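# Slide the door fully open and leave it open

## Task

Push or pull the sliding door until it is completely open, and it must stay open by itself after the robot lets go. Nothing else in the scene may be moved from its starting place. The door must not be slammed in either direction, and the robot must not topple or finish leaning; either of these counts as failure.

## Robot and tools

ROBOT. A Hello Robot Stretch 4 in a physics simulation: an omni-wheel base, a mast carrying a lift, one arm that telescopes straight out, a three-joint wrist and a two-finger gripper. It stands about 1.6 m tall; the base rim reaches at most 0.23 m from the base origin. There is a single arm, so every joint target goes in one shared object.

FRAMES. Base frame: origin on the floor beneath the base centre, x ahead, y to the left, z up. hand_pose is reported in this frame and marks the point between the fingers, 0.015 m back from the tips; with all wrist joints at zero its axes line up with the base frame. Its printed value may be slightly wrong. The odometry frame is wherever the base frame was when the scene began.

execute_actions. Argument "actions": a list holding exactly one action object, or empty (empty only reports state and images). Argument "cameras": list of head_camera, head_left_camera, head_right_camera, wrist_camera or all; omitted or null means all, [] means none. An action contains "base", "joints" or both, plus optional "pace" and "contact_limits"; alternatively it holds only "end_of_arm". All motions in one action begin at once and may finish at different moments.
- base: one command only, each a relative offset from where the base last measured itself. {"translate_m": d} drives straight, metres, forward positive, -2 to 2. {"strafe_m": d} slides sideways, metres, left positive, -2 to 2. {"rotate_rad": d} spins in place, radians, counter-clockwise (left) positive, -3.2 to 3.2.
- joints: absolute targets keyed by joint name, not offsets. lift_m 0 to 1.2 (tolerance ±0.004); arm_m extension 0 to 0.55 (±0.004); wrist_yaw_rad -1.134 to 4.276 (0 points ahead, positive turns left, 3.14 stowed backward, above 3.4 the arm may obstruct); wrist_pitch_rad -1.117 to 4.259 (0 level, 1.57 pointing down, ±0.05); wrist_roll_rad -1.117 to 4.259 (0 keeps fingers level, positive rotates clockwise viewed from behind, ±0.02); gripper_m finger gap 0 to 0.08 (±0.002). A joint target outside its range is clipped and the result notes it; other bad values or unknown keys reject the whole call.
- pace: "slow", "default", "fast" or "max". Base speed 0.1/0.3/0.4/0.6 m/s and turning 1/2/3/4 rad/s respectively; with lift_m above 0.2 these shrink, to 0.3 m/s and 1 rad/s at lift_m 1.2.
- contact_limits: only key arm_m, 0 (gentlest) to 0.75 (firmest), default 0.5; the arm halts when it pushes harder than this.
- end_of_arm: "enable_torque" re-powers any wrist or gripper motor that shut off; it then holds position.
A base or joint omitted from an action may still be driving toward an earlier target without the status showing it. Unfolding the wrist at scene start: lift_m 0.4 with wrist_yaw_rad 0 in one action.

wait: {"seconds": 0 to 10}; commands nothing, then returns state and images as an empty action would.

zoom_image: {"camera": name, "region": [x0, y0, x1, y1]} in pixels of that camera's latest full image, origin at top-left, at most 504 by 504.

finished_scene: {"scene": number of the current scene}. Irreversible; reports whether the goal was met and gives the next task. Replying with no tool call also ends everything.

CAMERAS. head_camera (420x560) on the mast top looking forward and down; turn the base to aim it. head_left_camera and head_right_camera (fisheye 420x672) beside it, pointing steeper, showing base and arm. wrist_camera (616x392) behind the fingers, fingertips near the bottom of its view.

RESULTS. base_status and joint_status: "done" (for the base, wheels turned the commanded amount, slipping included); "off_target" (stopped short, may still push); "contact_stop_at_<key>" (met resistance; target dropped, part may go slack); "limit_stop_at_<name>" such as tilt or own_body; "time_out"; "torque_fault" (wrist or gripper motor went limp; send enable_torque). on_its_own lists things not commanded this call; "held at" is a held target, not a position. lidar_m: 12 distances in metres, 30-degree sectors, first straight ahead, counting counter-clockwise (4th left, 7th behind, 10th right); "-" means nothing seen or closer than 0.25 m. wrist_depth_mm: 7x7 median depths, 100 to 2000 mm. base_odometry comes from wheel counts only; if turned_by_wheels and turned_by_imu differ by over about 0.1 rad, the base likely bumped or slipped. base_tilt in degrees, forward and right positive, with a fixed offset up to about 1.5. motor_effort: percent of maximum, positive toward larger joint values, peak in brackets; wheel_0, wheel_1, wheel_2 positive means turning right. If a stopped call occurs, any later movement calls in that same reply are skipped.

CAUTIONS. Move the door at a controlled speed and release it gently so it neither bangs open nor swings back; it must remain open after the gripper leaves. Avoid disturbing other objects, hard collisions and strong sustained pushes. A high gripper, heavy pulling or a high contact limit can tip the robot; tilting past 6 degrees makes lift, arm and wheels go slack. Pressing the gripper into something with base or arm motion can trip a wrist torque fault. Fewer and shorter robot motions are preferred.

Each tool is called after "Request:" by a JSON object that holds its "method" and its "body".

## Session

Request:
{"method": "execute_actions", "body": {"actions": []}}

Scene clock: 0.00 s.
base_odometry: x=+0.000 y=+0.000 heading=+0.000 (m, m, rad; odometry frame)
turned_by_wheels: +0.000 (rad since the last result)
turned_by_imu: +0.000 (rad since the last result)
base_tilt: forward=+0.5 right=+0.7 (deg)
lidar_m: 0.99 0.95 0.82 1.12 1.83 1.31 0.86 0.81 0.84 1.22 1.86 1.73
base_status: not commanded
joint_positions: lift_m=+0.232 arm_m=+0.001 wrist_yaw_rad=+3.161 wrist_pitch_rad=-0.001 wrist_roll_rad=+0.013 gripper_m=+0.040
joint_status: not commanded
motor_effort: lift_m=+19 arm_m=-1 wrist_yaw_rad=+1 wrist_pitch_rad=-6 wrist_roll_rad=+1 gripper_m=-1 wheel_0=+0 wheel_1=+0 wheel_2=+0 (%)
hand_pose: x=-0.0421 y=+0.0832 z=+0.4106 quat_wxyz=(-0.010, +0.000, +0.007, +1.000) (m; base frame)
wrist_depth_mm: - 132 1008 1182 1430 1708 1576 / - 124 237 1229 1397 1756 1576 / - 133 196 1205 1397 1661 1618 / 121 134 976 1229 1464 1661 1661 / 798 891 1008 1205 1430 1661 1618 / 798 878 960 1182 140 1308 1308 / 798 - 150 976 - - 991
pictures: head_camera, head_left_camera, head_right_camera, wrist_camera
camera_calibration (this result's frames):
wrist_camera: T_world_to_cam=[[0.0262049, 0.998898, -0.0389292, -0.0730333], [0.0412324, -0.0399895, -0.998349, 0.46218], [-0.998806, 0.0245565, -0.0422349, 0.128295], [0, 0, 0, 1]] pos_world=[0.110999, 0.0882847, 0.463993]
Images, in order (width x height): head_camera 420x560, head_left_camera 420x672, head_right_camera 420x672, wrist_camera 616x392.

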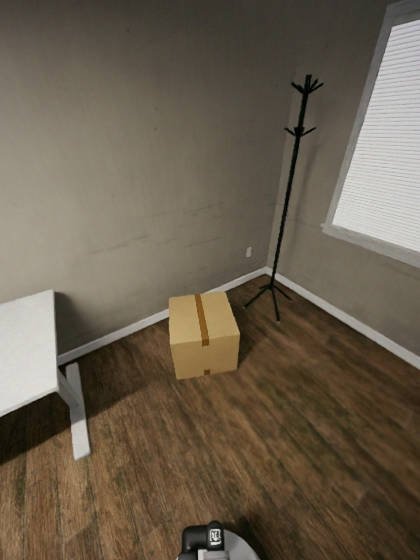

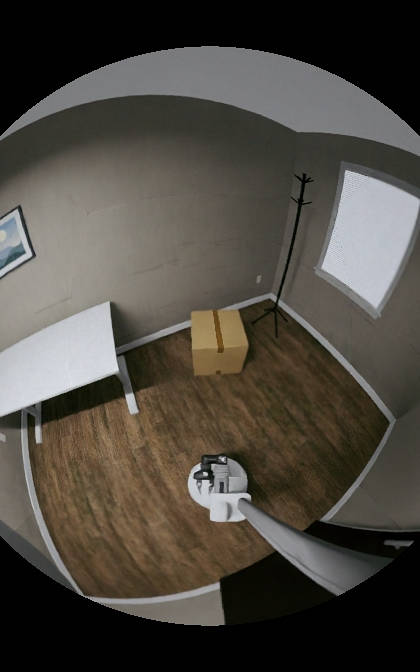

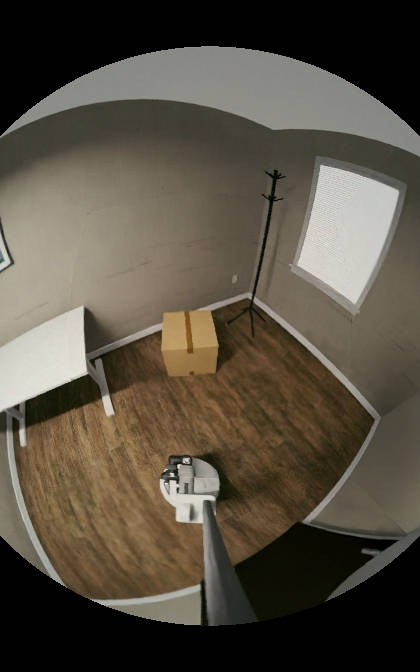

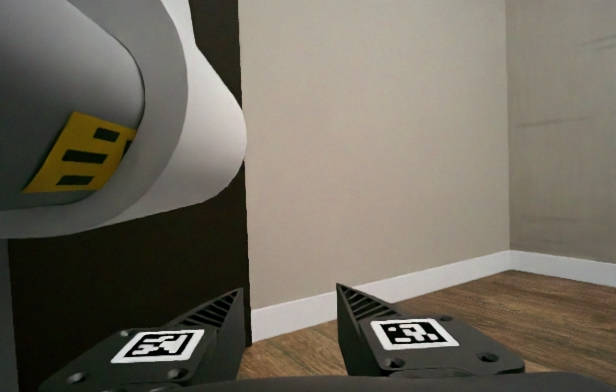

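Request:
{"method": "execute_actions", "body": {"actions": [{"base":{"rotate_rad":-2.65},"joints":{"lift_m":0.8,"wrist_yaw_rad":0,"gripper_m":0.08}}], "cameras": []}}

Request:
{"method": "execute_actions", "body": {"actions": [{"base":{"strafe_m":0.5},"joints":{"arm_m":0.1}}], "cameras": ["wrist_camera","head_camera"]}}

Scene clock: 3.50 s.
base_odometry: x=+0.000 y=+0.000 heading=-2.650 (m, m, rad; odometry frame)
turned_by_wheels: -2.650 (rad since the last result)
turned_by_imu: -2.610 (rad since the last result)
base_tilt: forward=+0.4 right=+0.7 (deg)
lidar_m: 0.79 0.83 1.19 1.85 1.75 0.97 1.07 0.81 1.11 1.81 1.31 0.87
base_status: done
joint_positions: lift_m=+0.800 arm_m=+0.001 wrist_yaw_rad=+0.000 wrist_pitch_rad=-0.001 wrist_roll_rad=+0.013 gripper_m=+0.080
joint_status: all done
motor_effort: lift_m=+24(25) arm_m=-1(1) wrist_yaw_rad=-1(5) wrist_pitch_rad=-6(7) wrist_roll_rad=+0(1) gripper_m=+1(1) wheel_0=+1(9) wheel_1=+0(3) wheel_2=+0(7) (%)
hand_pose: x=+0.3850 y=-0.0874 z=+0.9780 quat_wxyz=(+1.000, +0.007, +0.000, +0.000) (m; base frame)
wrist_depth_mm: 564 574 591 603 609 621 683 / 564 574 585 609 615 621 699 / 574 585 591 609 621 634 707 / 574 580 597 609 627 640 707 / 580 585 609 609 621 640 715 / 580 591 603 615 164 640 723 / - 114 609 621 387 - -
pictures: none
No camera images: the call's "cameras" was empty. Leave "cameras" out to get every camera's image.

Scene clock: 6.50 s.
base_odometry: x=+0.236 y=-0.441 heading=-2.650 (m, m, rad; odometry frame)
turned_by_wheels: +0.000 (rad since the last result)
turned_by_imu: -0.001 (rad since the last result)
base_tilt: forward=+0.4 right=+0.6 (deg)
lidar_m: 0.75 0.88 1.17 1.36 1.40 0.93 0.82 1.11 1.12 2.33 1.18 0.85
base_status: done
joint_positions: lift_m=+0.800 arm_m=+0.099 wrist_yaw_rad=+0.000 wrist_pitch_rad=-0.001 wrist_roll_rad=+0.013 gripper_m=+0.080
joint_status: all done
motor_effort: lift_m=+23(24) arm_m=+5(6) wrist_yaw_rad=+1(2) wrist_pitch_rad=-7(6) wrist_roll_rad=+1(2) gripper_m=+0(1) wheel_0=+1(11) wheel_1=-3(4) wheel_2=+1(1) (%)
hand_pose: x=+0.4827 y=-0.0874 z=+0.9780 quat_wxyz=(+1.000, +0.007, +0.000, +0.000) (m; base frame)
wrist_depth_mm: 508 517 480 488 492 504 512 / 508 521 480 484 496 508 517 / 517 525 488 488 504 508 521 / 517 530 530 496 504 517 525 / 521 535 530 492 508 521 525 / 530 530 492 500 164 517 535 / - 115 500 504 329 - -
pictures: head_camera, wrist_camera
camera_calibration (this result's frames):
wrist_camera: T_world_to_cam=[[-0.0457359, -0.998195, -0.0389255, -0.034085], [-0.0404174, 0.0407835, -0.99835, 1.04667], [0.998136, -0.0440872, -0.0422097, -0.289309], [0, 0, 0, 1]] pos_world=[0.329514, -0.089465, 1.0314]
Images, in order (width x height): head_camera 420x560, wrist_camera 616x392.

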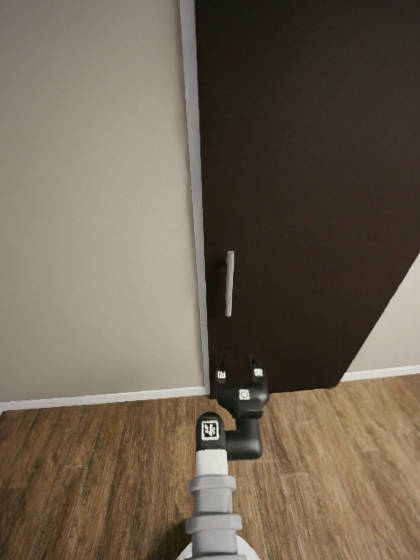

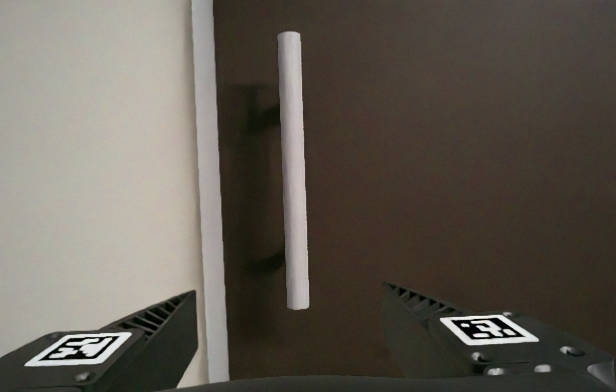

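Aligned; the small angle offsets the drift.

Request:
{"method": "execute_actions", "body": {"actions": [{"base":{"translate_m":0.22},"joints":{"arm_m":0.19,"lift_m":0.86}}], "cameras": ["wrist_camera"]}}

Request:
{"method": "execute_actions", "body": {"actions": [{"base":{"strafe_m":-0.75},"pace":"slow"}], "cameras": ["wrist_camera","head_camera"]}}

Scene clock: 9.17 s.
base_odometry: x=+0.042 y=-0.545 heading=-2.650 (m, m, rad; odometry frame)
turned_by_wheels: +0.000 (rad since the last result)
turned_by_imu: +0.000 (rad since the last result)
base_tilt: forward=+0.4 right=+0.7 (deg)
lidar_m: 0.52 0.67 0.87 1.39 1.43 1.53 1.03 1.23 1.43 2.33 0.87 0.61
base_status: done
joint_positions: lift_m=+0.860 arm_m=+0.189 wrist_yaw_rad=+0.000 wrist_pitch_rad=-0.001 wrist_roll_rad=+0.013 gripper_m=+0.080
joint_status: all done
motor_effort: lift_m=+23(24) arm_m=+5(7) wrist_yaw_rad=+1(1) wrist_pitch_rad=-7(6) wrist_roll_rad=+1(2) gripper_m=+0(1) wheel_0=+0(5) wheel_1=+0(1) wheel_2=+1(10) (%)
hand_pose: x=+0.5727 y=-0.0874 z=+1.0380 quat_wxyz=(+1.000, +0.007, +0.000, +0.000) (m; base frame)
wrist_depth_mm: 224 175 178 114 186 189 192 / 224 176 179 115 187 190 193 / 226 177 181 117 188 191 195 / 228 179 182 118 189 193 196 / 229 180 182 118 190 195 198 / 230 180 184 119 164 194 199 / - 114 185 119 169 - -
pictures: wrist_camera
camera_calibration (this result's frames):
wrist_camera: T_world_to_cam=[[-0.0457155, -0.998196, -0.0389287, -0.0276357], [-0.0403506, 0.0407828, -0.998353, 1.1102], [0.998139, -0.0440694, -0.0421422, -0.376705], [0, 0, 0, 1]] pos_world=[0.419538, -0.089464, 1.09142]
Images, in order (width x height): wrist_camera 616x392.

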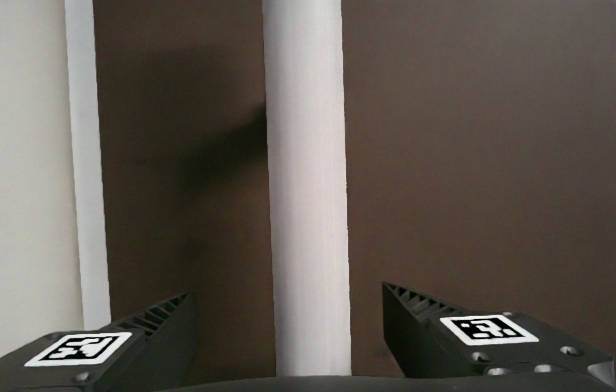

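Scene clock: 17.80 s.
base_odometry: x=-0.313 y=+0.116 heading=-2.649 (m, m, rad; odometry frame)
turned_by_wheels: +0.001 (rad since the last result)
turned_by_imu: +0.011 (rad since the last result)
base_tilt: forward=+0.4 right=+0.7 (deg)
lidar_m: 0.54 0.98 0.92 2.15 2.07 1.27 1.00 1.05 1.47 1.56 0.89 0.61
base_status: done
joint_positions: lift_m=+0.860 arm_m=+0.190 wrist_yaw_rad=+0.008 wrist_pitch_rad=-0.001 wrist_roll_rad=+0.013 gripper_m=+0.080
joint_status: not commanded
on_its_own: wrist_yaw_rad is at rest, and its effort (-24) is outside its rest range (-13 to +13)
motor_effort: lift_m=+23(23) arm_m=+2(5) wrist_yaw_rad=-24(55) wrist_pitch_rad=-7(7) wrist_roll_rad=+3(2) gripper_m=+0(1) wheel_0=+8(26) wheel_1=+1(7) wheel_2=+4(9) (%)
hand_pose: x=+0.5739 y=-0.0856 z=+1.0380 quat_wxyz=(+1.000, +0.007, +0.000, +0.004) (m; base frame)
wrist_depth_mm: - 193 130 198 202 204 206 / - 194 131 200 202 205 208 / - 195 131 201 204 206 209 / - 196 132 202 205 208 210 / - 198 135 204 207 209 211 / - 198 135 205 165 210 213 / - 114 136 206 178 - -
pictures: head_camera, wrist_camera
camera_calibration (this result's frames):
wrist_camera: T_world_to_cam=[[-0.0374762, -0.998539, -0.0389254, -0.0305902], [-0.0407437, 0.0404472, -0.998351, 1.11035], [0.998467, -0.0358285, -0.0422, -0.377175], [0, 0, 0, 1]] pos_world=[0.42069, -0.0889698, 1.09142]
Images, in order (width x height): head_camera 420x560, wrist_camera 616x392.

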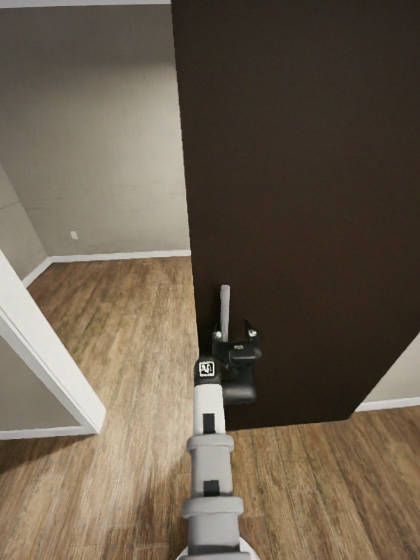

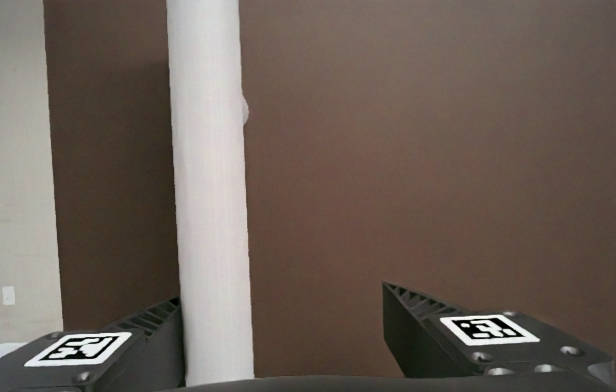

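Request:
{"method": "execute_actions", "body": {"actions": [{"base":{"strafe_m":-0.1},"pace":"slow"}], "cameras": ["wrist_camera","head_right_camera"]}}

Scene clock: 20.20 s.
base_odometry: x=-0.360 y=+0.204 heading=-2.648 (m, m, rad; odometry frame)
turned_by_wheels: +0.001 (rad since the last result)
turned_by_imu: +0.002 (rad since the last result)
base_tilt: forward=+0.4 right=+0.7 (deg)
lidar_m: 0.52 2.98 1.02 2.23 1.44 1.32 1.02 1.06 1.47 1.47 0.88 0.64
base_status: done
joint_positions: lift_m=+0.860 arm_m=+0.190 wrist_yaw_rad=+0.008 wrist_pitch_rad=-0.001 wrist_roll_rad=+0.013 gripper_m=+0.080
joint_status: not commanded
on_its_own: wrist_yaw_rad is at rest, and its effort (-22) is outside its rest range (-13 to +13)
motor_effort: lift_m=+23(23) arm_m=+3(2) wrist_yaw_rad=-22(39) wrist_pitch_rad=-8(6) wrist_roll_rad=+2(1) gripper_m=+0(0) wheel_0=+8(11) wheel_1=+0(10) wheel_2=+3(8) (%)
hand_pose: x=+0.5738 y=-0.0858 z=+1.0380 quat_wxyz=(+1.000, +0.007, +0.000, +0.004) (m; base frame)
wrist_depth_mm: - 195 132 200 204 206 208 / - 196 133 202 204 206 210 / - 197 133 203 204 208 211 / - 199 135 204 207 211 213 / - 201 137 206 208 211 214 / - 201 137 208 165 211 216 / - 115 138 208 179 - -
pictures: head_right_camera, wrist_camera
camera_calibration (this result's frames):
wrist_camera: T_world_to_cam=[[-0.0380457, -0.998518, -0.0389269, -0.0303832], [-0.0406898, 0.0404708, -0.998352, 1.11034], [0.998447, -0.0363991, -0.0421692, -0.377202], [0, 0, 0, 1]] pos_world=[0.42064, -0.0890043, 1.09142]
Images, in order (width x height): head_right_camera 420x672, wrist_camera 616x392.

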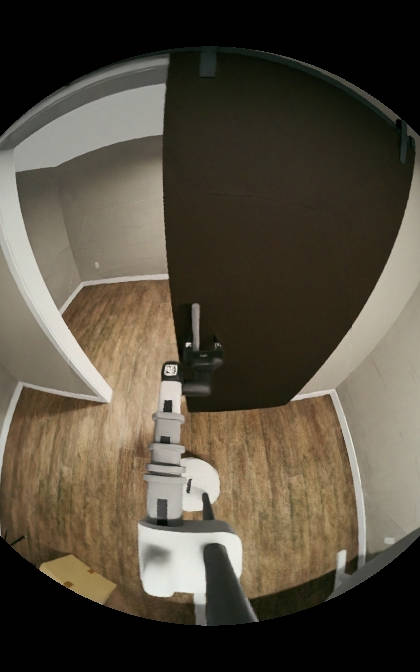

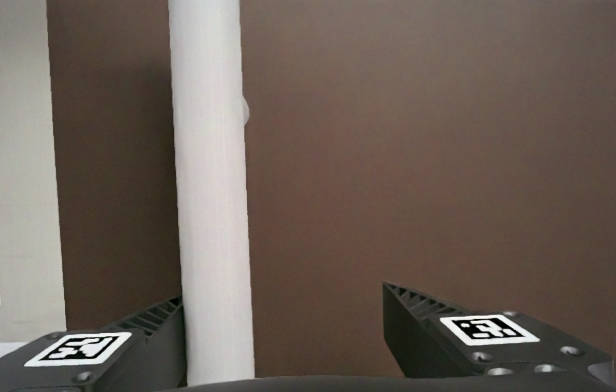

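Request:
{"method": "execute_actions", "body": {"actions": [{"base":{"strafe_m":-0.03},"pace":"slow"}], "cameras": ["wrist_camera"]}}

Scene clock: 21.67 s.
base_odometry: x=-0.374 y=+0.230 heading=-2.648 (m, m, rad; odometry frame)
turned_by_wheels: +0.000 (rad since the last result)
turned_by_imu: +0.000 (rad since the last result)
base_tilt: forward=+0.3 right=+0.7 (deg)
lidar_m: 0.54 3.00 1.03 2.27 1.46 1.34 1.00 1.04 1.47 1.43 0.89 0.64
base_status: done
joint_positions: lift_m=+0.860 arm_m=+0.190 wrist_yaw_rad=+0.001 wrist_pitch_rad=-0.001 wrist_roll_rad=+0.013 gripper_m=+0.080
joint_status: not commanded
motor_effort: lift_m=+24(23) arm_m=+3(3) wrist_yaw_rad=-2(42) wrist_pitch_rad=-6(8) wrist_roll_rad=+1(2) gripper_m=+0(1) wheel_0=+2(18) wheel_1=-2(5) wheel_2=+1(8) (%)
hand_pose: x=+0.5732 y=-0.0873 z=+1.0380 quat_wxyz=(+1.000, +0.007, +0.000, +0.000) (m; base frame)
wrist_depth_mm: - 196 134 202 206 209 213 / - 198 135 204 207 211 214 / - 199 136 206 209 211 216 / - 201 138 208 211 214 217 / - 201 138 208 211 216 219 / - 202 139 209 165 215 220 / - 114 140 211 180 - -
pictures: wrist_camera
camera_calibration (this result's frames):
wrist_camera: T_world_to_cam=[[-0.0452786, -0.998216, -0.0389278, -0.0277751], [-0.0403888, 0.0407652, -0.998352, 1.11023], [0.998158, -0.0436317, -0.0421625, -0.377106], [0, 0, 0, 1]] pos_world=[0.419994, -0.0894379, 1.09142]
Images, in order (width x height): wrist_camera 616x392.

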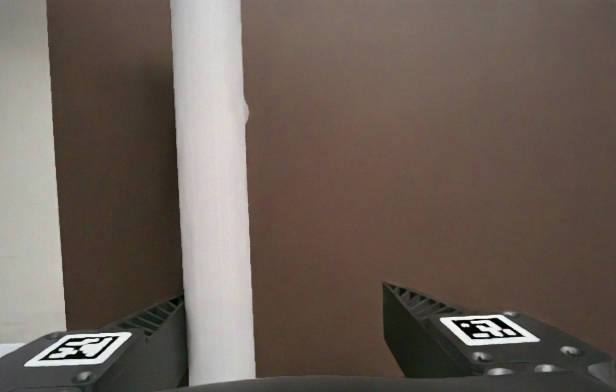

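Request:
{"method": "execute_actions", "body": {"actions": [{"base":{"strafe_m":-0.02},"pace":"slow"}], "cameras": []}}

Request:
{"method": "execute_actions", "body": {"actions": [{"base":{"strafe_m":0.02},"pace":"slow"}], "cameras": ["wrist_camera"]}}

Scene clock: 23.23 s.
base_odometry: x=-0.384 y=+0.247 heading=-2.646 (m, m, rad; odometry frame)
turned_by_wheels: +0.002 (rad since the last result)
turned_by_imu: +0.002 (rad since the last result)
base_tilt: forward=+0.4 right=+0.7 (deg)
lidar_m: 0.55 3.00 1.07 2.28 1.48 1.35 0.99 1.06 1.45 1.40 0.91 0.62
base_status: done
joint_positions: lift_m=+0.860 arm_m=+0.190 wrist_yaw_rad=+0.011 wrist_pitch_rad=-0.001 wrist_roll_rad=+0.013 gripper_m=+0.080
joint_status: not commanded
on_its_own: wrist_yaw_rad is at rest, and its effort (-32) is outside its rest range (-13 to +13)
motor_effort: lift_m=+23(23) arm_m=+2(2) wrist_yaw_rad=-32(43) wrist_pitch_rad=-6(5) wrist_roll_rad=+1(1) gripper_m=+0(0) wheel_0=+12(10) wheel_1=+2(10) wheel_2=+5(7) (%)
hand_pose: x=+0.5741 y=-0.0851 z=+1.0380 quat_wxyz=(+1.000, +0.007, +0.000, +0.005) (m; base frame)
wrist_depth_mm: - 197 134 202 204 207 208 / - 198 135 203 205 208 210 / - 200 136 206 207 210 211 / - 202 138 206 209 211 214 / - 203 138 208 210 213 214 / - 203 139 209 164 213 216 / - 114 140 210 179 - -
pictures: none
No camera images: the call's "cameras" was empty. Leave "cameras" out to get every camera's image.

Scene clock: 24.37 s.
base_odometry: x=-0.374 y=+0.230 heading=-2.646 (m, m, rad; odometry frame)
turned_by_wheels: +0.000 (rad since the last result)
turned_by_imu: +0.000 (rad since the last result)
base_tilt: forward=+0.3 right=+0.6 (deg)
lidar_m: 0.53 2.98 1.04 2.26 1.46 1.36 1.00 1.04 1.46 1.44 0.89 0.61
base_status: done
joint_positions: lift_m=+0.860 arm_m=+0.190 wrist_yaw_rad=+0.000 wrist_pitch_rad=-0.001 wrist_roll_rad=+0.013 gripper_m=+0.080
joint_status: not commanded
motor_effort: lift_m=+23(23) arm_m=+2(2) wrist_yaw_rad=+1(31) wrist_pitch_rad=-7(7) wrist_roll_rad=+0(2) gripper_m=+0(1) wheel_0=-1(13) wheel_1=+1(8) wheel_2=+1(5) (%)
hand_pose: x=+0.5732 y=-0.0873 z=+1.0380 quat_wxyz=(+1.000, +0.007, +0.000, +0.000) (m; base frame)
wrist_depth_mm: - 197 135 204 207 210 213 / - 198 136 205 208 212 215 / - 200 138 206 209 213 216 / - 202 140 207 211 214 217 / - 202 142 209 213 216 219 / - 203 143 211 165 216 221 / - 114 141 212 180 - -
pictures: wrist_camera
camera_calibration (this result's frames):
wrist_camera: T_world_to_cam=[[-0.0454636, -0.998207, -0.038928, -0.0277081], [-0.0403799, 0.0407728, -0.998352, 1.11022], [0.99815, -0.0438167, -0.0421612, -0.377106], [0, 0, 0, 1]] pos_world=[0.419979, -0.0894489, 1.09142]
Images, in order (width x height): wrist_camera 616x392.

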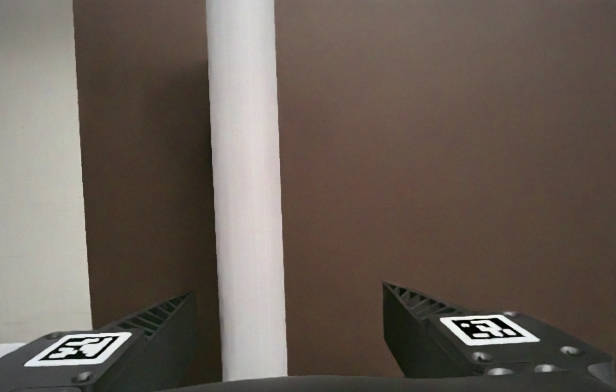

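Request:
{"method": "finished_scene", "body": {"scene": 2}}

The scene is finished: the task was done.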